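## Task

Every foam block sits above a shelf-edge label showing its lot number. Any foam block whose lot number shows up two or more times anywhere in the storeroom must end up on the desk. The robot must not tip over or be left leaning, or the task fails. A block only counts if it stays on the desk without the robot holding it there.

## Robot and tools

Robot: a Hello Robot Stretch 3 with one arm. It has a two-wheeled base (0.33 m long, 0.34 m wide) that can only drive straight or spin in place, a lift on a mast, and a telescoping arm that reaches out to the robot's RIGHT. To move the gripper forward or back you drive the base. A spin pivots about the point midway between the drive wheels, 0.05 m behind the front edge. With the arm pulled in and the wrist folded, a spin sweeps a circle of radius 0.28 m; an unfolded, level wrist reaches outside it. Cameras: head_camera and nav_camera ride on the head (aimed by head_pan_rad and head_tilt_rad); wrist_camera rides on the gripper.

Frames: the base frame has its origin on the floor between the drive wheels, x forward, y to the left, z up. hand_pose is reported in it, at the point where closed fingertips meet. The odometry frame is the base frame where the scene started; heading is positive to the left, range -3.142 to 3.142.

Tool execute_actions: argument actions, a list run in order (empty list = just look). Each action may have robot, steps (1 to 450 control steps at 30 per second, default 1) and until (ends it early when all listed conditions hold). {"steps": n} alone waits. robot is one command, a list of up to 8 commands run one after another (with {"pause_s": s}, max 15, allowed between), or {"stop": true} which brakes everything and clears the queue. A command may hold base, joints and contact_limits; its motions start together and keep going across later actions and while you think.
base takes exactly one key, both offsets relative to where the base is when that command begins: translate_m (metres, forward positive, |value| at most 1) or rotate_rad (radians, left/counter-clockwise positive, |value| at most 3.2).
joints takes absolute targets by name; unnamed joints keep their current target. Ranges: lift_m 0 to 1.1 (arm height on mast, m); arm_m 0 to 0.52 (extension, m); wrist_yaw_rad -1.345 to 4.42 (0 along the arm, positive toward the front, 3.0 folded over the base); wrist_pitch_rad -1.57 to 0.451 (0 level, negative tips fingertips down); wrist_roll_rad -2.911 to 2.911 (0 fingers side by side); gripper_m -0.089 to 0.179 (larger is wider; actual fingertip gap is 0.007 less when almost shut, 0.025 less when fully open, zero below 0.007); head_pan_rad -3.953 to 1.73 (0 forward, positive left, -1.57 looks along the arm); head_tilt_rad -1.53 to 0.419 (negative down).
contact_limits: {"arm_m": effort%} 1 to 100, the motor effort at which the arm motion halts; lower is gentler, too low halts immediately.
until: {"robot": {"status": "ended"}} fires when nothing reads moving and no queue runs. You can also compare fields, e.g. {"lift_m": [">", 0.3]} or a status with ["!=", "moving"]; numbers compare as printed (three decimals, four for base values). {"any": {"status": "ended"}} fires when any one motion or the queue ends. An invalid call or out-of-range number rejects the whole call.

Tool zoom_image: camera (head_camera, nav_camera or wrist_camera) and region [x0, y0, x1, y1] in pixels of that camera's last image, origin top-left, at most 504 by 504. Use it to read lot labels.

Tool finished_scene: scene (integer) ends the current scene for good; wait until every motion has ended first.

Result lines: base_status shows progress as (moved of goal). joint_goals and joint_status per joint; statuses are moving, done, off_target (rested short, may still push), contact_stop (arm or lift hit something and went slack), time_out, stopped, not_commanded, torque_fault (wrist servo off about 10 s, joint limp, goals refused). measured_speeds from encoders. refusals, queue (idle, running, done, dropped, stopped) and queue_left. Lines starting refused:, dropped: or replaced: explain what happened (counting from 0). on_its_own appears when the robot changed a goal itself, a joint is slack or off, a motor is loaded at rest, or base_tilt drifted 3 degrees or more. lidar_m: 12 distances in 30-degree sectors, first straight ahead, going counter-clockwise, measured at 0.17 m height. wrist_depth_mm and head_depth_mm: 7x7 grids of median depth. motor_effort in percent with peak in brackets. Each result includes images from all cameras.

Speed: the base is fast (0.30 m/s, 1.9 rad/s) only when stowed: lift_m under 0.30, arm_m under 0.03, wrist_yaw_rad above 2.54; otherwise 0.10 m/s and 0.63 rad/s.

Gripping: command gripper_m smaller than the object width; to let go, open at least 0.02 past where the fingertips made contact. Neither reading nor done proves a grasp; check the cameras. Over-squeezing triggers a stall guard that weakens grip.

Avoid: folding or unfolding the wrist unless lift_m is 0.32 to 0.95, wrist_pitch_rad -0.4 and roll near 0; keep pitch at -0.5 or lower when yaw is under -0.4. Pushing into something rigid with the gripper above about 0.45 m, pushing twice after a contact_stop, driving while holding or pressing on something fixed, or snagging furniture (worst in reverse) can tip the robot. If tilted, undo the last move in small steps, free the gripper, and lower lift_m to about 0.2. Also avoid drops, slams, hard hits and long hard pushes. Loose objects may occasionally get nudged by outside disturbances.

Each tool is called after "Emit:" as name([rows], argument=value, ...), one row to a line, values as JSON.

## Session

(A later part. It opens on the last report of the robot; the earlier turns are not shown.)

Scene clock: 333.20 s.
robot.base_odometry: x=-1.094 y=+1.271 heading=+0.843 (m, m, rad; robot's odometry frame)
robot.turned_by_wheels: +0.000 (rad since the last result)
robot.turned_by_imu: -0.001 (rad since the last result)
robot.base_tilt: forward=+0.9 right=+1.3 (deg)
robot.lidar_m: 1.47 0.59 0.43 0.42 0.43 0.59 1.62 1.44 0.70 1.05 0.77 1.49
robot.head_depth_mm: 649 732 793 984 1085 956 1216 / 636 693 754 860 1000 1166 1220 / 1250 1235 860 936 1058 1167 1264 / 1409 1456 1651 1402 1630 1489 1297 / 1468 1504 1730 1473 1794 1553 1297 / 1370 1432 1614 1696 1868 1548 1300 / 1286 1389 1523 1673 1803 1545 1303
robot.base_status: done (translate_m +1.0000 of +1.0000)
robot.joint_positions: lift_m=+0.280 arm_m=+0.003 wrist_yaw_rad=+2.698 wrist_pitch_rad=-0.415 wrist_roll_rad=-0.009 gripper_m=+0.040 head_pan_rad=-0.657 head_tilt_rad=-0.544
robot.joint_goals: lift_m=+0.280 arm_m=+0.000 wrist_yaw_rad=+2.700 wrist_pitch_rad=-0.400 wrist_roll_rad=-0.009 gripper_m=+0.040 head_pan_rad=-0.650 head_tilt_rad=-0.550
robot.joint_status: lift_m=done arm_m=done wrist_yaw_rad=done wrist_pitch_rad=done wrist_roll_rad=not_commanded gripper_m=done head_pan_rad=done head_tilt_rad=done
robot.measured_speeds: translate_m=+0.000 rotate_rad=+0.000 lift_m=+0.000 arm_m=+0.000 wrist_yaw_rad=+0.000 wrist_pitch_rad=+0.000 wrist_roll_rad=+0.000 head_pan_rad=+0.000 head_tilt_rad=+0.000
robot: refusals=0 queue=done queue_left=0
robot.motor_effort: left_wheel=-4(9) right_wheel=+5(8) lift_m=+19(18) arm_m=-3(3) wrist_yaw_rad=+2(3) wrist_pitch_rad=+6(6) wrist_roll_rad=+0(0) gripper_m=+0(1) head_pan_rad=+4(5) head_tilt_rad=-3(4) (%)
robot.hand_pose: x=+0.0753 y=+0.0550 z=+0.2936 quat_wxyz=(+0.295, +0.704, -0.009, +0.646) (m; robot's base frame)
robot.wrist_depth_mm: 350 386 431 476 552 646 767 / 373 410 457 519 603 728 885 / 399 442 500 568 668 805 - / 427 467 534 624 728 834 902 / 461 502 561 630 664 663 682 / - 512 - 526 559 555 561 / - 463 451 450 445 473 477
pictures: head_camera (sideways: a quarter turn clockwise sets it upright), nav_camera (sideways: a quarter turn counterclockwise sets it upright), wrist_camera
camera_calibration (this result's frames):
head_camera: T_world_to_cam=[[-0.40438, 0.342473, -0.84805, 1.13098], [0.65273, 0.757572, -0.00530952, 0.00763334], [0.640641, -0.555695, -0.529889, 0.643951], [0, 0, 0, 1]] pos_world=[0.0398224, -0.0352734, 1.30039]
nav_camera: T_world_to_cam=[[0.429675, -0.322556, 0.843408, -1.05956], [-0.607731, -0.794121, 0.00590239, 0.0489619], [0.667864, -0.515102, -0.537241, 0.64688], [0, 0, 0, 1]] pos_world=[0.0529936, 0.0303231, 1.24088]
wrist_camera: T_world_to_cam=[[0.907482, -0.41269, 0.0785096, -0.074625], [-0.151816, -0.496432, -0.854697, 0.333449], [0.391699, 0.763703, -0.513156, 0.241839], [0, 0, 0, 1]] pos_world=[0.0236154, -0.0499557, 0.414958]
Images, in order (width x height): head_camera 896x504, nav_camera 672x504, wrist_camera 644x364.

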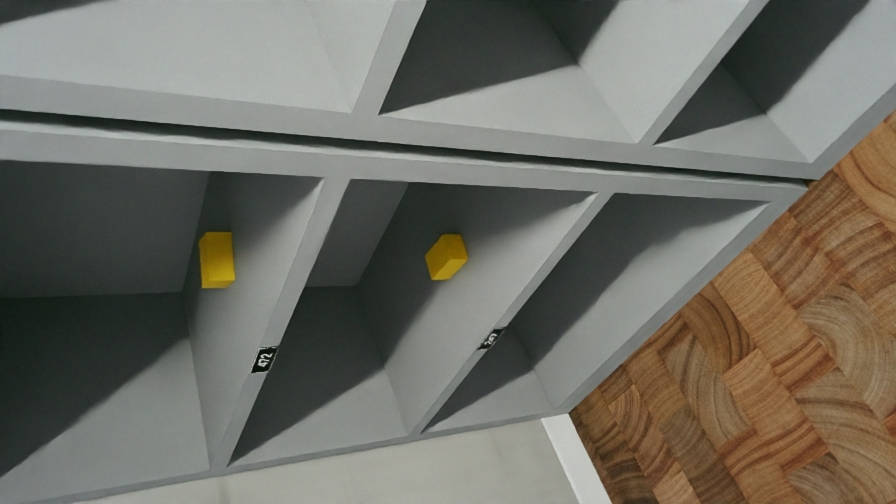

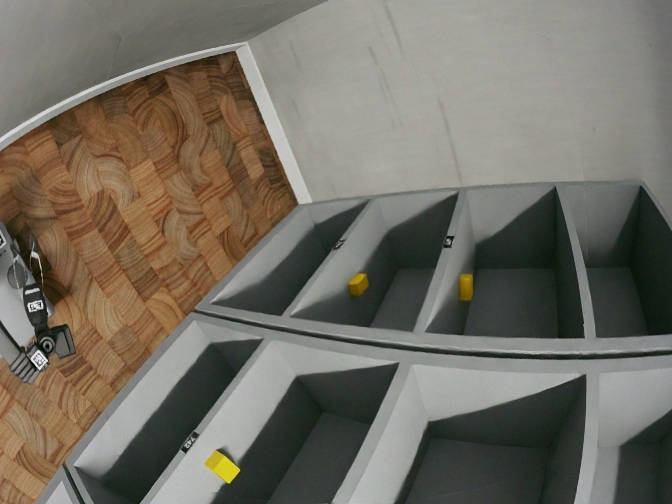

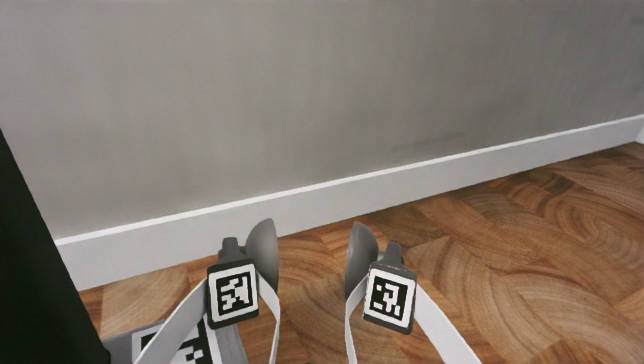

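Emit:
execute_actions([
  {"robot":{"base":{"translate_m":-0.86},"joints":{"head_pan_rad":-1.6,"head_tilt_rad":-0.75}},"steps":200,"until":{"robot":{"translate_m":["<",-0.52]}}},
  {"robot":{"joints":{"lift_m":0.585}},"steps":200,"until":{"robot":{"lift_m":[">",0.34]}}},
  {"robot":{"joints":{"wrist_yaw_rad":0.0}},"steps":200,"until":{"robot":{"wrist_yaw_rad":["<",1.5]}}},
  {"robot":{"joints":{"wrist_pitch_rad":-0.25,"gripper_m":0.179,"arm_m":0.14}},"steps":200,"until":{"robot":{"lift_m":[">",0.575],"wrist_yaw_rad":["<",0.2]}}},
  {"robot":{"joints":{"arm_m":0.27}},"steps":200,"until":{"robot":{"status":"ended"}}},
])

Scene clock: 360.93 s.
robot.base_odometry: x=-1.666 y=+0.629 heading=+0.843 (m, m, rad; robot's odometry frame)
robot.turned_by_wheels: +0.000 (rad since the last result)
robot.turned_by_imu: -0.001 (rad since the last result)
robot.base_tilt: forward=+0.9 right=+1.2 (deg)
robot.lidar_m: 1.62 0.59 0.43 0.41 0.43 0.59 1.61 1.50 0.75 1.05 0.72 1.48
robot.head_depth_mm: 927 740 1121 1077 999 1272 1178 / 925 739 1206 1115 999 1294 - / 914 742 1201 1117 - 1276 1186 / 914 673 1189 1081 - 1283 1182 / 900 701 1178 1115 990 1279 1183 / 899 739 1176 1113 1002 1282 1181 / 895 740 1163 1108 974 1280 1183
robot.base_status: done (translate_m -0.8600 of -0.8600)
robot.joint_positions: lift_m=+0.585 arm_m=+0.270 wrist_yaw_rad=+0.002 wrist_pitch_rad=-0.275 wrist_roll_rad=-0.009 gripper_m=+0.179 head_pan_rad=-1.593 head_tilt_rad=-0.741
robot.joint_goals: lift_m=+0.585 arm_m=+0.270 wrist_yaw_rad=+0.000 wrist_pitch_rad=-0.250 wrist_roll_rad=-0.009 gripper_m=+0.179 head_pan_rad=-1.600 head_tilt_rad=-0.750
robot.joint_status: lift_m=done arm_m=done wrist_yaw_rad=done wrist_pitch_rad=done wrist_roll_rad=not_commanded gripper_m=done head_pan_rad=done head_tilt_rad=done
robot.measured_speeds: translate_m=+0.000 rotate_rad=+0.000 lift_m=+0.000 arm_m=+0.000 wrist_yaw_rad=+0.000 wrist_pitch_rad=+0.000 wrist_roll_rad=+0.000 head_pan_rad=+0.000 head_tilt_rad=+0.000
robot: refusals=0 queue=done queue_left=0
robot.motor_effort: left_wheel=-5(13) right_wheel=+5(11) lift_m=+26(27) arm_m=+3(3) wrist_yaw_rad=+0(3) wrist_pitch_rad=+9(12) wrist_roll_rad=+0(0) gripper_m=-1(83) head_pan_rad=-3(48) head_tilt_rad=-5(21) (%)
robot.hand_pose: x=-0.0210 y=-0.6548 z=+0.6308 quat_wxyz=(+0.704, +0.098, -0.697, -0.096) (m; robot's base frame)
robot.wrist_depth_mm: 482 489 495 495 497 501 493 / 514 520 521 525 526 531 500 / 535 551 552 561 559 563 494 / 457 468 486 502 522 549 483 / 344 355 344 297 381 392 399 / - 281 288 291 298 303 312 / 216 232 237 241 244 244 264
pictures: head_camera (sideways: a quarter turn clockwise sets it upright), nav_camera (sideways: a quarter turn counterclockwise sets it upright), wrist_camera
camera_calibration (this result's frames):
head_camera: T_world_to_cam=[[0.0395186, 0.684167, -0.728254, 0.97211], [0.997102, -0.0744218, -0.015809, 0.0191991], [-0.0650139, -0.725518, -0.685125, 0.8502], [0, 0, 0, 1]] pos_world=[-0.002285, -0.0468218, 1.29074]
nav_camera: T_world_to_cam=[[-0.00845941, -0.691671, 0.722164, -0.898839], [-0.999834, 0.017517, 0.00506536, 0.0524448], [-0.0161537, -0.722001, -0.691704, 0.851988], [0, 0, 0, 1]] pos_world=[0.0585953, -0.0074832, 1.23817]
wrist_camera: T_world_to_cam=[[-0.99675, -0.00807102, 0.0801534, -0.0827226], [-0.0769773, 0.388791, -0.918104, 0.875914], [-0.0237529, -0.92129, -0.388149, -0.196232], [0, 0, 0, 1]] pos_world=[-0.0196893, -0.522002, 0.734644]
Images, in order (width x height): head_camera 896x504, nav_camera 672x504, wrist_camera 644x364.

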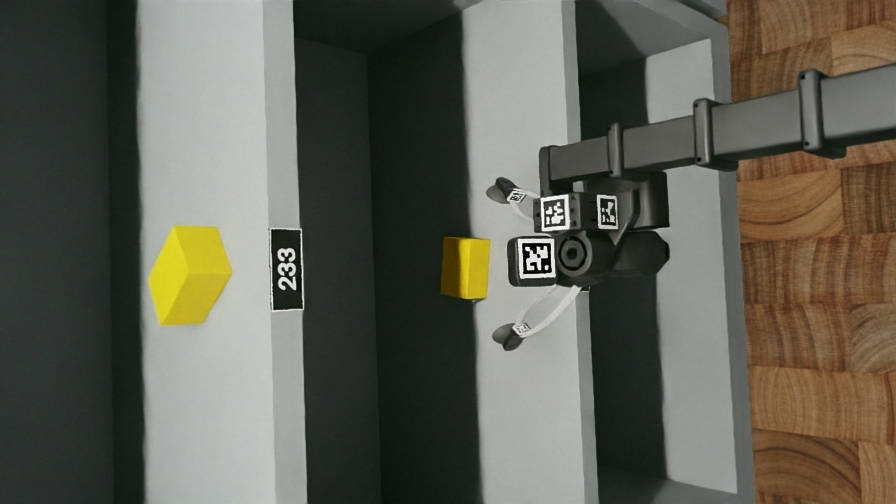

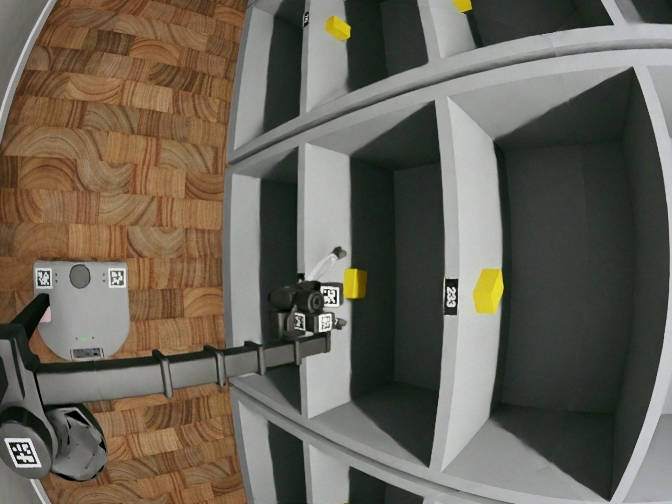

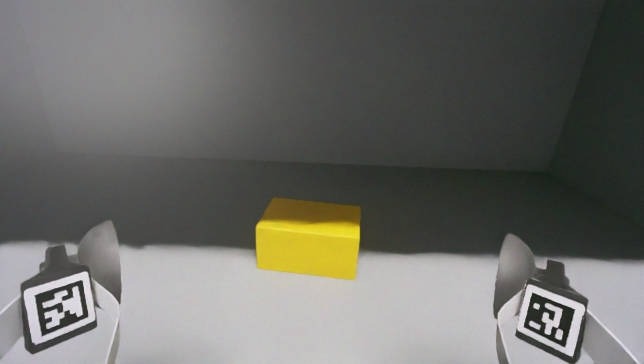

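Emit:
zoom_image(camera="wrist_camera", region=[240, 185, 380, 290])

Region (240, 185, 380, 290) of wrist_camera's 644x364 image, scaled by 3.600; it fills the top 378 rows of this view, and the rest is white.

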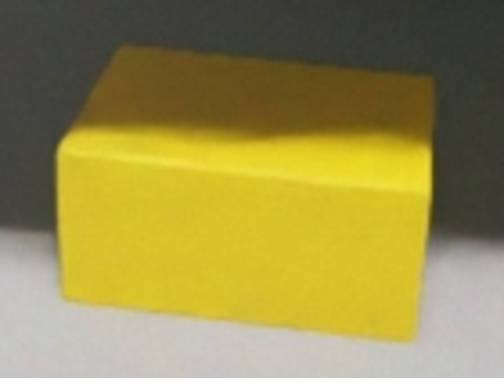

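Emit:
execute_actions([
  {"robot":[{"base":{"translate_m":0.024},"joints":{"arm_m":0.415,"wrist_yaw_rad":-0.10}},{"joints":{"lift_m":0.517}}],"steps":300,"until":{"robot":{"status":"ended"}}},
])

Scene clock: 379.90 s.
robot.base_odometry: x=-1.650 y=+0.647 heading=+0.843 (m, m, rad; robot's odometry frame)
robot.turned_by_wheels: +0.000 (rad since the last result)
robot.turned_by_imu: -0.001 (rad since the last result)
robot.base_tilt: forward=+0.9 right=+1.3 (deg)
robot.lidar_m: 1.62 0.59 0.43 0.41 0.43 0.59 1.61 1.50 0.76 1.06 0.71 1.45
robot.head_depth_mm: 926 743 1187 1114 1007 1310 1184 / 922 745 1203 1112 994 1305 1212 / 915 738 1197 1155 1203 1294 1184 / 911 673 1189 1147 1424 1297 1180 / 905 739 1179 1116 1002 1278 1189 / 896 738 1172 1117 997 1281 1172 / 896 741 1160 1113 974 1245 1183
robot.base_status: done (translate_m +0.0240 of +0.0240)
robot.joint_positions: lift_m=+0.517 arm_m=+0.415 wrist_yaw_rad=-0.098 wrist_pitch_rad=-0.275 wrist_roll_rad=-0.009 gripper_m=+0.179 head_pan_rad=-1.593 head_tilt_rad=-0.741
robot.joint_goals: lift_m=+0.517 arm_m=+0.415 wrist_yaw_rad=-0.100 wrist_pitch_rad=-0.250 wrist_roll_rad=-0.009 gripper_m=+0.179 head_pan_rad=-1.600 head_tilt_rad=-0.750
robot.joint_status: lift_m=done arm_m=done wrist_yaw_rad=done wrist_pitch_rad=done wrist_roll_rad=not_commanded gripper_m=done head_pan_rad=done head_tilt_rad=done
robot.measured_speeds: translate_m=+0.000 rotate_rad=+0.000 lift_m=+0.000 arm_m=+0.000 wrist_yaw_rad=+0.000 wrist_pitch_rad=+0.000 wrist_roll_rad=+0.000 head_pan_rad=+0.000 head_tilt_rad=+0.000
robot: refusals=0 queue=done queue_left=0
robot.motor_effort: left_wheel=-5(6) right_wheel=+5(11) lift_m=+18(29) arm_m=+3(3) wrist_yaw_rad=-1(2) wrist_pitch_rad=+9(9) wrist_roll_rad=+0(0) gripper_m=+1(0) head_pan_rad=-2(4) head_tilt_rad=-6(6) (%)
robot.hand_pose: x=-0.0450 y=-0.7986 z=+0.5633 quat_wxyz=(+0.698, +0.063, -0.701, -0.131) (m; robot's base frame)
robot.wrist_depth_mm: 332 343 352 363 376 387 399 / 354 361 372 386 399 411 421 / 370 381 395 408 422 440 445 / 298 306 317 330 341 353 365 / 229 231 162 156 223 255 260 / - 183 129 129 131 197 203 / - 151 138 136 139 159 172
pictures: head_camera (sideways: a quarter turn clockwise sets it upright), nav_camera (sideways: a quarter turn counterclockwise sets it upright), wrist_camera
camera_calibration (this result's frames):
head_camera: T_world_to_cam=[[0.0395243, 0.684172, -0.728249, 0.972105], [0.997101, -0.0744299, -0.0158093, 0.0191995], [-0.0650198, -0.725513, -0.68513, 0.850206], [0, 0, 0, 1]] pos_world=[-0.00228538, -0.0468217, 1.29074]
nav_camera: T_world_to_cam=[[-0.0084652, -0.691675, 0.722159, -0.898833], [-0.999834, 0.0175252, 0.00506533, 0.0524449], [-0.0161596, -0.721996, -0.691708, 0.851994], [0, 0, 0, 1]] pos_world=[0.0585952, -0.00748323, 1.23817]
wrist_camera: T_world_to_cam=[[-0.992595, 0.091275, 0.0801537, -0.0227902], [-0.0378631, 0.394497, -0.918117, 0.874308], [-0.115422, -0.914353, -0.38812, -0.354139], [0, 0, 0, 1]] pos_world=[-0.0303926, -0.666639, 0.667096]
Images, in order (width x height): head_camera 896x504, nav_camera 672x504, wrist_camera 644x364.

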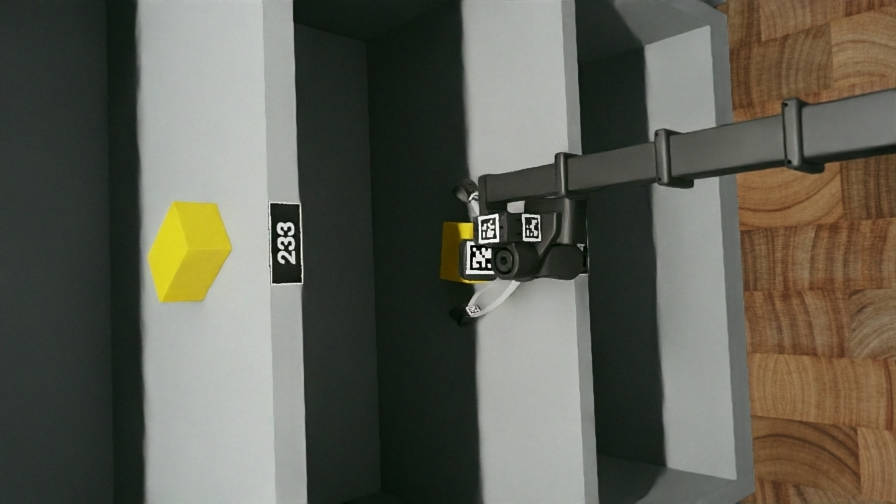

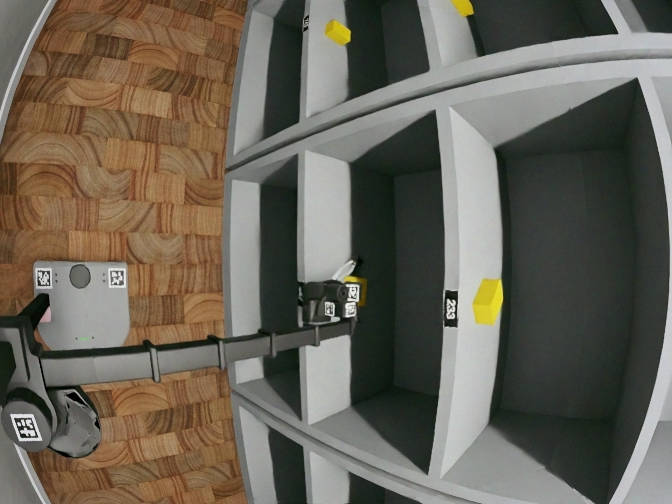

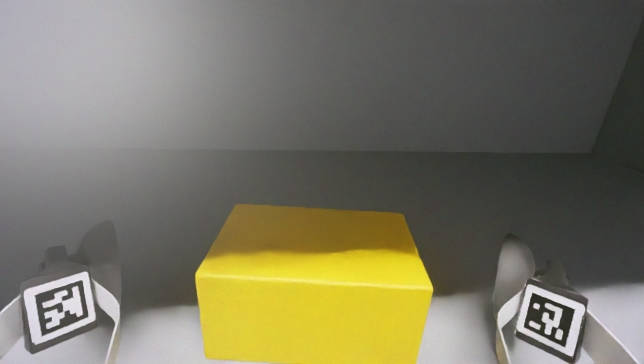

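Emit:
execute_actions([
  {"robot":[{"joints":{"gripper_m":0.045}},{"joints":{"lift_m":0.545}}],"steps":300,"until":{"robot":{"status":"ended"}}},
])

Scene clock: 384.43 s.
robot.base_odometry: x=-1.650 y=+0.647 heading=+0.843 (m, m, rad; robot's odometry frame)
robot.turned_by_wheels: +0.000 (rad since the last result)
robot.turned_by_imu: -0.001 (rad since the last result)
robot.base_tilt: forward=+0.9 right=+1.3 (deg)
robot.lidar_m: 1.62 0.59 0.43 0.41 0.43 0.58 1.61 1.50 0.76 1.05 0.71 1.45
robot.head_depth_mm: 926 741 1179 1116 998 1300 1194 / 921 741 1208 1120 999 1302 1210 / 916 740 1184 1148 1396 1287 1183 / 911 671 1185 1186 1388 1293 1179 / 905 740 1171 1117 994 1283 1185 / 901 741 1173 1113 1003 1274 1188 / 897 735 1159 1112 972 1252 1181
robot.base_status: done (translate_m +0.0240 of +0.0240)
robot.joint_positions: lift_m=+0.545 arm_m=+0.415 wrist_yaw_rad=-0.098 wrist_pitch_rad=-0.275 wrist_roll_rad=-0.009 gripper_m=+0.046 head_pan_rad=-1.593 head_tilt_rad=-0.741
robot.joint_goals: lift_m=+0.545 arm_m=+0.415 wrist_yaw_rad=-0.100 wrist_pitch_rad=-0.250 wrist_roll_rad=-0.009 gripper_m=+0.045 head_pan_rad=-1.600 head_tilt_rad=-0.750
robot.joint_status: lift_m=done arm_m=done wrist_yaw_rad=done wrist_pitch_rad=done wrist_roll_rad=not_commanded gripper_m=done head_pan_rad=done head_tilt_rad=done
robot.measured_speeds: translate_m=+0.000 rotate_rad=+0.000 lift_m=+0.000 arm_m=+0.000 wrist_yaw_rad=+0.000 wrist_pitch_rad=+0.000 wrist_roll_rad=+0.000 head_pan_rad=+0.000 head_tilt_rad=+0.000
robot: refusals=0 queue=done queue_left=0
robot.motor_effort: left_wheel=-5(5) right_wheel=+5(5) lift_m=+27(25) arm_m=+2(2) wrist_yaw_rad=-1(2) wrist_pitch_rad=+9(9) wrist_roll_rad=+0(0) gripper_m=-19(91) head_pan_rad=-4(3) head_tilt_rad=-5(5) (%)
robot.hand_pose: x=-0.0450 y=-0.7986 z=+0.5908 quat_wxyz=(+0.698, +0.063, -0.701, -0.131) (m; robot's base frame)
robot.wrist_depth_mm: 331 342 352 364 373 388 397 / 353 363 372 385 399 413 422 / 373 383 396 408 426 439 442 / 359 371 383 398 413 427 427 / 272 279 153 156 178 308 317 / 218 228 130 130 130 242 245 / 187 179 139 138 142 190 200
pictures: head_camera (sideways: a quarter turn clockwise sets it upright), nav_camera (sideways: a quarter turn counterclockwise sets it upright), wrist_camera
camera_calibration (this result's frames):
head_camera: T_world_to_cam=[[0.0395243, 0.684172, -0.728249, 0.972105], [0.997101, -0.0744299, -0.0158093, 0.0191995], [-0.0650198, -0.725513, -0.68513, 0.850206], [0, 0, 0, 1]] pos_world=[-0.00228538, -0.0468217, 1.29074]
nav_camera: T_world_to_cam=[[-0.0084652, -0.691675, 0.722159, -0.898834], [-0.999834, 0.0175252, 0.00506534, 0.0524449], [-0.0161596, -0.721996, -0.691708, 0.851994], [0, 0, 0, 1]] pos_world=[0.0585952, -0.00748324, 1.23817]
wrist_camera: T_world_to_cam=[[-0.992595, 0.0912723, 0.0801537, -0.0249986], [-0.0378642, 0.394497, -0.918117, 0.899589], [-0.115419, -0.914353, -0.38812, -0.343453], [0, 0, 0, 1]] pos_world=[-0.0303923, -0.66664, 0.694631]
Images, in order (width x height): head_camera 896x504, nav_camera 672x504, wrist_camera 644x364.

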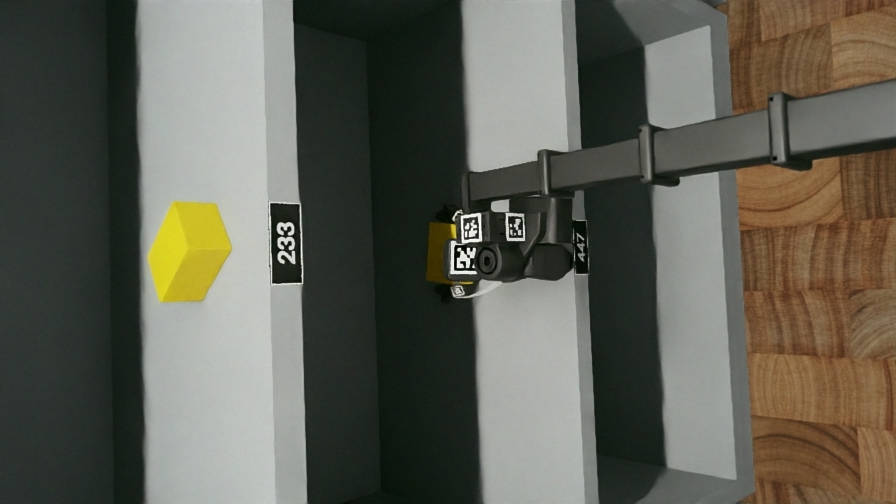

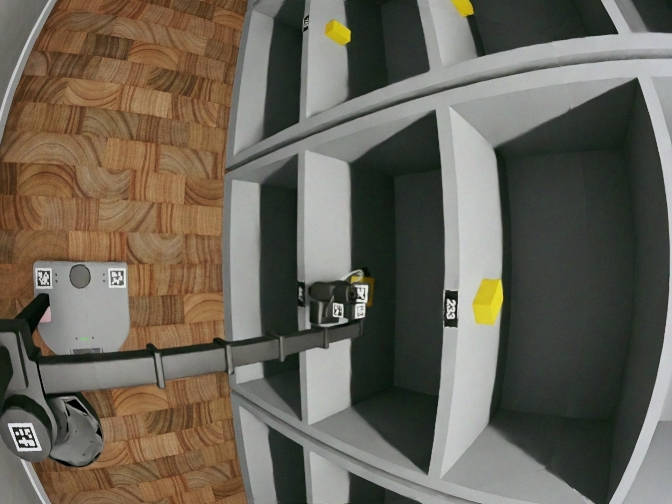

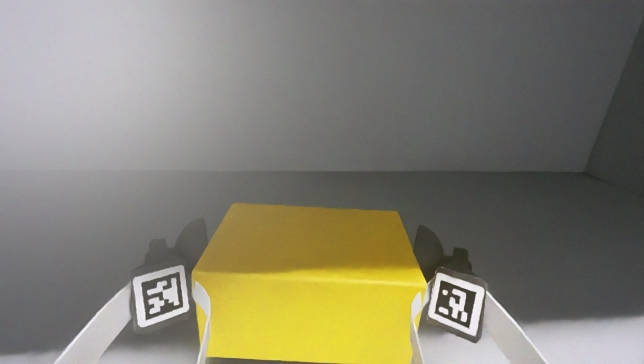

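Emit:
execute_actions([
  {"robot":{"joints":{"arm_m":0.0}},"steps":200,"until":{"robot":{"arm_m":["<",0.14]}}},
  {"robot":{"base":{"translate_m":-1.0},"joints":{"wrist_pitch_rad":-0.4,"wrist_yaw_rad":2.62,"lift_m":0.36,"head_pan_rad":-2.2,"head_tilt_rad":-0.7}},"steps":200,"until":{"robot":{"wrist_yaw_rad":[">",2.45]}}},
  {"robot":{"joints":{"lift_m":0.29}},"steps":300,"until":{"robot":{"translate_m":["<",-0.775]}}},
  {"robot":[{"base":{"translate_m":-1.0}},{"base":{"rotate_rad":1.585}}],"steps":400,"until":{"robot":{"status":"ended"}}},
])

Scene clock: 413.63 s.
robot.base_odometry: x=-2.835 y=-0.682 heading=+2.427 (m, m, rad; robot's odometry frame)
robot.turned_by_wheels: +1.585 (rad since the last result)
robot.turned_by_imu: +1.611 (rad since the last result)
robot.base_tilt: forward=+0.9 right=+1.3 (deg)
robot.lidar_m: 0.41 0.43 0.60 0.68 0.71 0.98 2.89 0.70 1.37 1.50 0.58 0.42
robot.head_depth_mm: 1100 821 1323 858 1006 1327 1203 / 1202 868 1438 1168 1434 1293 1197 / 1288 950 1496 1207 1543 1368 1196 / 1253 1481 1496 1752 1582 1381 1198 / 1199 1391 1500 1779 1632 1382 1199 / 1188 1406 2148 1940 1653 1379 1202 / 1846 2091 2348 2030 1641 1389 1199
robot.base_status: done (rotate_rad +1.5848 of +1.5850)
robot.joint_positions: lift_m=+0.290 arm_m=+0.003 wrist_yaw_rad=+2.617 wrist_pitch_rad=-0.418 wrist_roll_rad=-0.009 gripper_m=+0.046 head_pan_rad=-2.193 head_tilt_rad=-0.704
robot.joint_goals: lift_m=+0.290 arm_m=+0.000 wrist_yaw_rad=+2.620 wrist_pitch_rad=-0.400 wrist_roll_rad=-0.009 gripper_m=+0.045 head_pan_rad=-2.200 head_tilt_rad=-0.700
robot.joint_status: lift_m=done arm_m=done wrist_yaw_rad=done wrist_pitch_rad=done wrist_roll_rad=not_commanded gripper_m=done head_pan_rad=done head_tilt_rad=done
robot.measured_speeds: translate_m=+0.000 rotate_rad=+0.000 lift_m=+0.000 arm_m=+0.000 wrist_yaw_rad=+0.000 wrist_pitch_rad=+0.000 wrist_roll_rad=+0.000 head_pan_rad=+0.000 head_tilt_rad=+0.000
robot: refusals=0 queue=done queue_left=0
robot.motor_effort: left_wheel=-4(15) right_wheel=+5(16) lift_m=+19(29) arm_m=-2(3) wrist_yaw_rad=+1(4) wrist_pitch_rad=+7(4) wrist_roll_rad=+0(1) gripper_m=-18(18) head_pan_rad=-2(41) head_tilt_rad=+1(7) (%)
robot.hand_pose: x=+0.0910 y=+0.0462 z=+0.3028 quat_wxyz=(+0.322, +0.703, -0.036, +0.633) (m; robot's base frame)
robot.wrist_depth_mm: 550 617 685 711 493 377 304 / 582 652 738 774 520 390 315 / 618 687 793 803 534 408 322 / 655 712 802 784 567 420 332 / 616 629 153 156 178 433 341 / 514 541 130 130 130 432 353 / 456 - 139 138 142 426 363
pictures: head_camera (sideways: a quarter turn clockwise sets it upright), nav_camera (sideways: a quarter turn counterclockwise sets it upright), wrist_camera
camera_calibration (this result's frames):
head_camera: T_world_to_cam=[[0.403283, 0.520118, -0.752888, 1.002], [0.780365, -0.62517, -0.0138845, 0.0180165], [-0.477904, -0.581928, -0.658002, 0.81744], [0, 0, 0, 1]] pos_world=[-0.0274905, -0.0342022, 1.29252]
nav_camera: T_world_to_cam=[[-0.382022, -0.544034, 0.747052, -0.928997], [-0.814976, 0.579471, 0.00523742, 0.051093], [-0.435744, -0.606828, -0.664745, 0.819483], [0, 0, 0, 1]] pos_world=[0.0438268, -0.0377269, 1.23849]
wrist_camera: T_world_to_cam=[[0.871641, -0.483825, 0.0784585, -0.086684], [-0.192606, -0.485297, -0.852871, 0.341982], [0.450716, 0.728286, -0.516192, 0.244297], [0, 0, 0, 1]] pos_world=[0.0313167, -0.0538952, 0.424572]
Images, in order (width x height): head_camera 896x504, nav_camera 672x504, wrist_camera 644x364.

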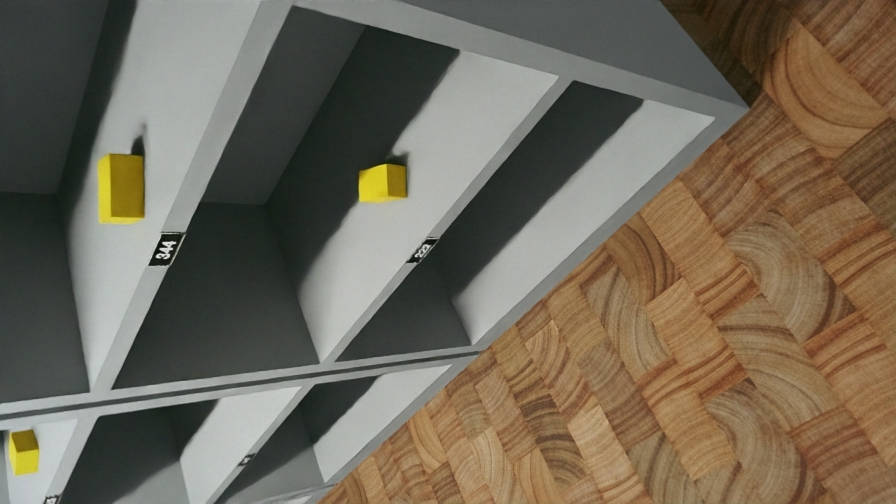

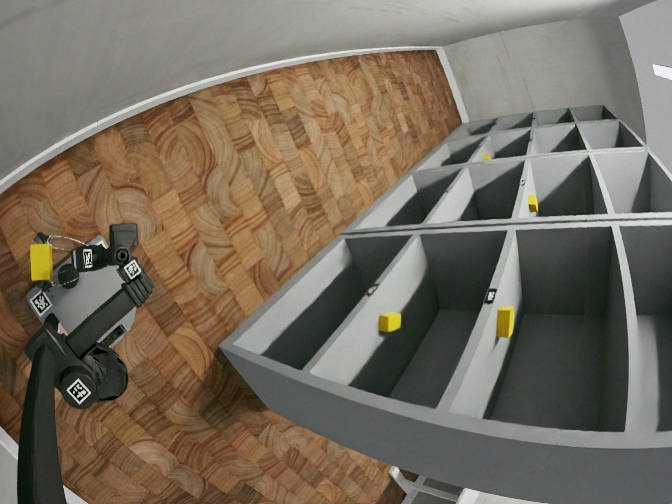

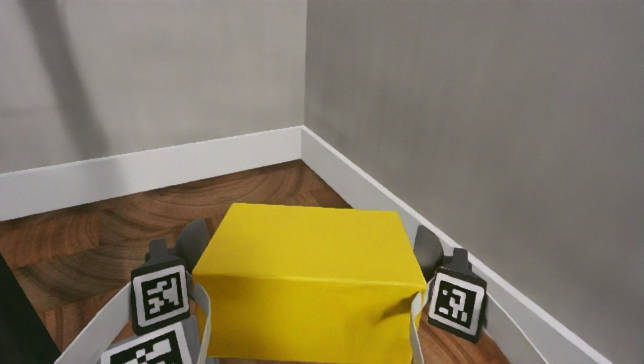

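Emit:
execute_actions([
  {"robot":{"base":{"translate_m":-1.0},"joints":{"head_pan_rad":-1.6,"head_tilt_rad":-0.7}},"steps":200,"until":{"robot":{"translate_m":["<",-0.645]}}},
  {"robot":{"base":{"translate_m":-1.0}},"steps":200,"until":{"robot":{"translate_m":["<",-0.615]}}},
  {"robot":{"base":{"translate_m":-1.0}},"steps":200,"until":{"robot":{"translate_m":["<",-0.60]}}},
  {"robot":{"joints":{"lift_m":0.775}},"steps":200,"until":{"robot":{"lift_m":[">",0.34]}}},
  {"robot":{"joints":{"wrist_yaw_rad":0.0,"arm_m":0.46}},"steps":200,"until":{"robot":{"wrist_yaw_rad":["<",1.5]}}},
  {"robot":{"joints":{"wrist_pitch_rad":-0.25}},"steps":300,"until":{"robot":{"lift_m":[">",0.76],"base_status":["!=","moving"]}}},
  {"robot":{"base":{"rotate_rad":-0.555}},"steps":300,"until":{"robot":{"status":"ended"}}},
  {"robot":{"joints":{"lift_m":0.72}},"steps":100,"until":{"robot":{"status":"ended"}}},
])

Scene clock: 436.97 s.
robot.base_odometry: x=-1.122 y=-2.167 heading=+1.873 (m, m, rad; robot's odometry frame)
robot.turned_by_wheels: -0.555 (rad since the last result)
robot.turned_by_imu: -0.566 (rad since the last result)
robot.base_tilt: forward=+0.9 right=+1.4 (deg)
robot.lidar_m: 1.27 1.25 1.04 0.75 0.73 0.75 1.02 1.09 0.99 0.94 3.59 1.75
robot.head_depth_mm: 1179 1289 1176 1546 1602 1395 - / 1317 1412 1117 1743 1665 - 1175 / 1472 1506 1173 1322 1505 1384 1192 / 1675 1571 1190 1824 1637 1390 1201 / 1950 1555 1122 918 1628 1381 1205 / 2247 1558 1122 1880 1645 1397 1199 / 2828 1559 1277 2011 1643 1380 1206
robot.base_status: done (rotate_rad -0.5548 of -0.5550)
robot.joint_positions: lift_m=+0.720 arm_m=+0.460 wrist_yaw_rad=+0.002 wrist_pitch_rad=-0.279 wrist_roll_rad=-0.009 gripper_m=+0.046 head_pan_rad=-1.607 head_tilt_rad=-0.704
robot.joint_goals: lift_m=+0.720 arm_m=+0.460 wrist_yaw_rad=+0.000 wrist_pitch_rad=-0.250 wrist_roll_rad=-0.009 gripper_m=+0.045 head_pan_rad=-1.600 head_tilt_rad=-0.700
robot.joint_status: lift_m=done arm_m=done wrist_yaw_rad=done wrist_pitch_rad=done wrist_roll_rad=not_commanded gripper_m=done head_pan_rad=done head_tilt_rad=done
robot.measured_speeds: translate_m=+0.000 rotate_rad=+0.000 lift_m=+0.000 arm_m=+0.000 wrist_yaw_rad=+0.000 wrist_pitch_rad=+0.000 wrist_roll_rad=+0.000 head_pan_rad=+0.000 head_tilt_rad=+0.000
robot: refusals=0 queue=done queue_left=0
robot.motor_effort: left_wheel=+5(14) right_wheel=-5(15) lift_m=+19(26) arm_m=+2(1) wrist_yaw_rad=-1(7) wrist_pitch_rad=+11(10) wrist_roll_rad=+0(0) gripper_m=-19(17) head_pan_rad=+4(39) head_tilt_rad=+1(1) (%)
robot.hand_pose: x=-0.0211 y=-0.8444 z=+0.7652 quat_wxyz=(+0.704, +0.100, -0.697, -0.098) (m; robot's base frame)
robot.wrist_depth_mm: - - - - 892 681 566 / - 952 - - 911 704 569 / 615 514 541 564 608 636 573 / 351 338 350 361 376 392 409 / 251 259 153 156 178 284 290 / 200 212 130 129 131 222 224 / 173 164 139 138 141 175 184
pictures: head_camera (sideways: a quarter turn clockwise sets it upright), nav_camera (sideways: a quarter turn counterclockwise sets it upright), wrist_camera
camera_calibration (this result's frames):
head_camera: T_world_to_cam=[[0.0479625, 0.656399, -0.752888, 1.00417], [0.995962, -0.0886996, -0.0138845, 0.0167013], [-0.0758946, -0.749182, -0.658002, 0.814987], [0, 0, 0, 1]] pos_world=[-0.002943, -0.0470781, 1.29252]
nav_camera: T_world_to_cam=[[-0.0170175, -0.664548, 0.747052, -0.931224], [-0.999491, 0.0314823, 0.00523742, 0.0522185], [-0.0269994, -0.746582, -0.664745, 0.81699], [0, 0, 0, 1]] pos_world=[0.058403, -0.0105369, 1.23849]
wrist_camera: T_world_to_cam=[[-0.996751, -0.00818159, 0.0801292, -0.095158], [-0.0768893, 0.39299, -0.916322, 1.07515], [-0.023993, -0.919506, -0.392342, -0.314065], [0, 0, 0, 1]] pos_world=[-0.0197165, -0.712087, 0.869589]
Images, in order (width x height): head_camera 896x504, nav_camera 672x504, wrist_camera 644x364.

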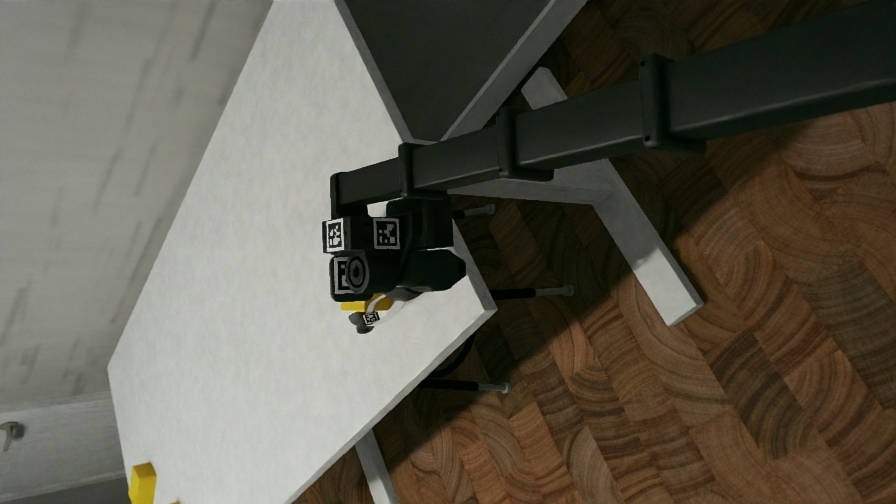

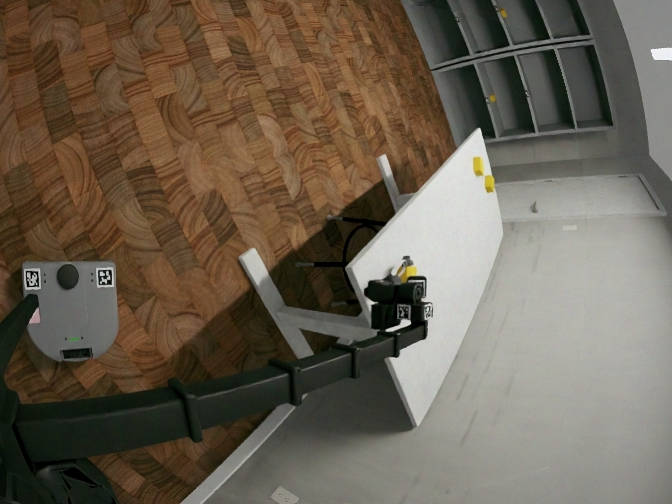

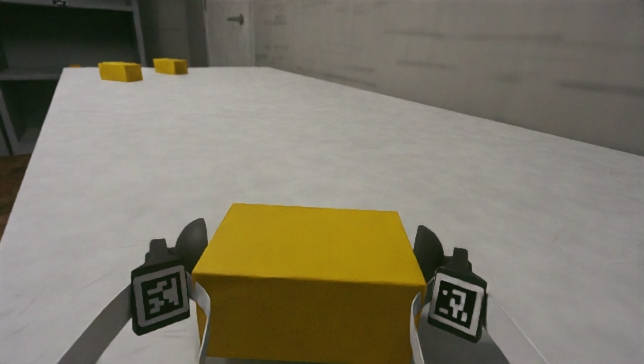

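Emit:
execute_actions([
  {"robot":[{"joints":{"lift_m":0.706}},{"joints":{"gripper_m":0.165}},{"joints":{"arm_m":0.36,"lift_m":0.76}}],"steps":300,"until":{"robot":{"status":"ended"}}},
])

Scene clock: 444.20 s.
robot.base_odometry: x=-1.122 y=-2.167 heading=+1.873 (m, m, rad; robot's odometry frame)
robot.turned_by_wheels: +0.000 (rad since the last result)
robot.turned_by_imu: -0.001 (rad since the last result)
robot.base_tilt: forward=+0.8 right=+1.3 (deg)
robot.lidar_m: 1.27 1.25 1.04 0.76 0.73 0.75 1.02 1.09 0.99 0.94 3.60 1.75
robot.head_depth_mm: 1179 1277 1179 1556 1594 1421 - / 1303 1409 1120 1687 - 1347 1181 / 1466 1523 1168 - 1516 1386 1197 / 1670 1568 1172 - 1633 1392 1198 / 1926 1581 1124 913 1632 1389 1202 / 2210 1571 1122 1885 1634 1397 1193 / 2777 1568 1278 1980 1638 1379 1196
robot.base_status: done (rotate_rad -0.5548 of -0.5550)
robot.joint_positions: lift_m=+0.760 arm_m=+0.360 wrist_yaw_rad=+0.002 wrist_pitch_rad=-0.275 wrist_roll_rad=-0.009 gripper_m=+0.165 head_pan_rad=-1.607 head_tilt_rad=-0.704
robot.joint_goals: lift_m=+0.760 arm_m=+0.360 wrist_yaw_rad=+0.000 wrist_pitch_rad=-0.250 wrist_roll_rad=-0.009 gripper_m=+0.165 head_pan_rad=-1.600 head_tilt_rad=-0.700
robot.joint_status: lift_m=done arm_m=done wrist_yaw_rad=done wrist_pitch_rad=done wrist_roll_rad=not_commanded gripper_m=done head_pan_rad=done head_tilt_rad=done
robot.measured_speeds: translate_m=+0.000 rotate_rad=+0.000 lift_m=+0.000 arm_m=+0.000 wrist_yaw_rad=+0.000 wrist_pitch_rad=+0.000 wrist_roll_rad=+0.000 head_pan_rad=+0.000 head_tilt_rad=+0.000
robot: refusals=0 queue=done queue_left=0
robot.motor_effort: left_wheel=+4(4) right_wheel=-6(5) lift_m=+26(28) arm_m=-2(6) wrist_yaw_rad=-1(0) wrist_pitch_rad=+9(11) wrist_roll_rad=+0(0) gripper_m=+0(81) head_pan_rad=+5(4) head_tilt_rad=+1(1) (%)
robot.hand_pose: x=-0.0211 y=-0.7454 z=+0.8058 quat_wxyz=(+0.704, +0.098, -0.697, -0.096) (m; robot's base frame)
robot.wrist_depth_mm: - - - - 967 755 601 / - - - - 983 748 616 / - 676 707 750 785 744 621 / - 441 461 473 489 513 529 / - 336 321 262 355 367 377 / - 263 258 252 279 - 313 / - 219 222 226 230 227 649
pictures: head_camera (sideways: a quarter turn clockwise sets it upright), nav_camera (sideways: a quarter turn counterclockwise sets it upright), wrist_camera
camera_calibration (this result's frames):
head_camera: T_world_to_cam=[[0.0479624, 0.656399, -0.752888, 1.00417], [0.995962, -0.0886995, -0.0138845, 0.0167013], [-0.0758945, -0.749181, -0.658002, 0.814987], [0, 0, 0, 1]] pos_world=[-0.002943, -0.0470781, 1.29252]
nav_camera: T_world_to_cam=[[-0.0170175, -0.664548, 0.747052, -0.931224], [-0.999491, 0.0314822, 0.00523742, 0.0522185], [-0.0269993, -0.746582, -0.664745, 0.81699], [0, 0, 0, 1]] pos_world=[0.058403, -0.0105369, 1.23849]
wrist_camera: T_world_to_cam=[[-0.996751, -0.00783387, 0.0801569, -0.0973634], [-0.0768831, 0.389003, -0.918023, 1.07183], [-0.0239896, -0.921203, -0.388341, -0.211558], [0, 0, 0, 1]] pos_world=[-0.0197165, -0.612597, 0.909615]
Images, in order (width x height): head_camera 896x504, nav_camera 672x504, wrist_camera 644x364.

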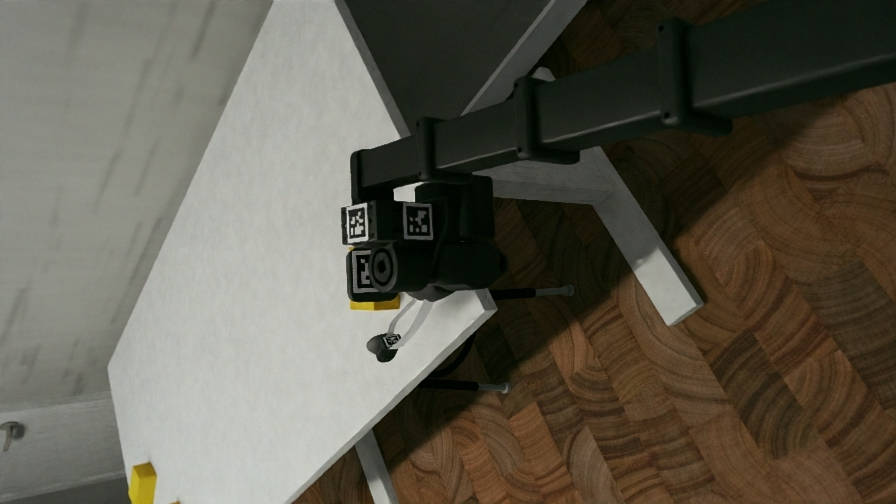

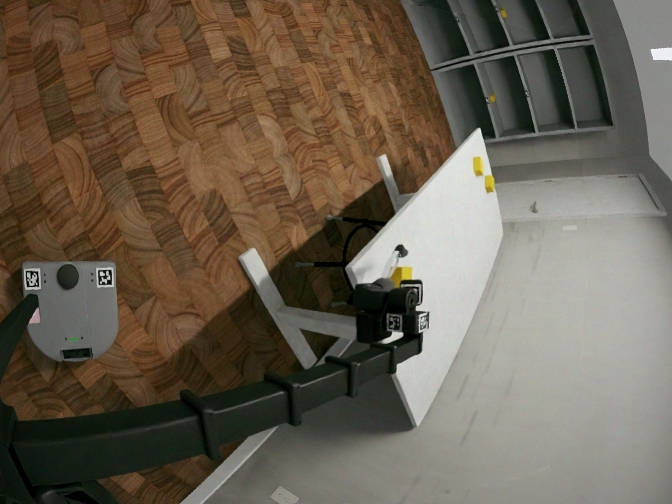

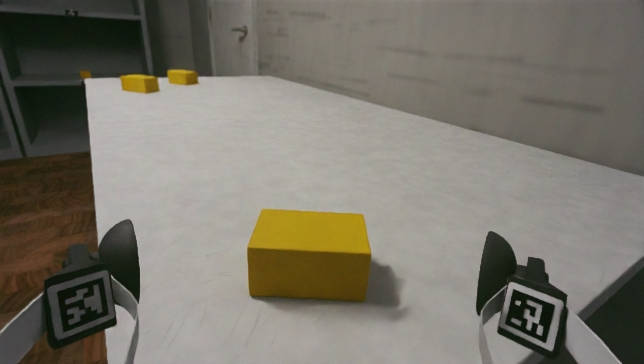

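All three lot-447 blocks are on the desk, and the other nine lot numbers each appear only once.

Emit:
finished_scene(scene=2)

The scene is finished: the task was done.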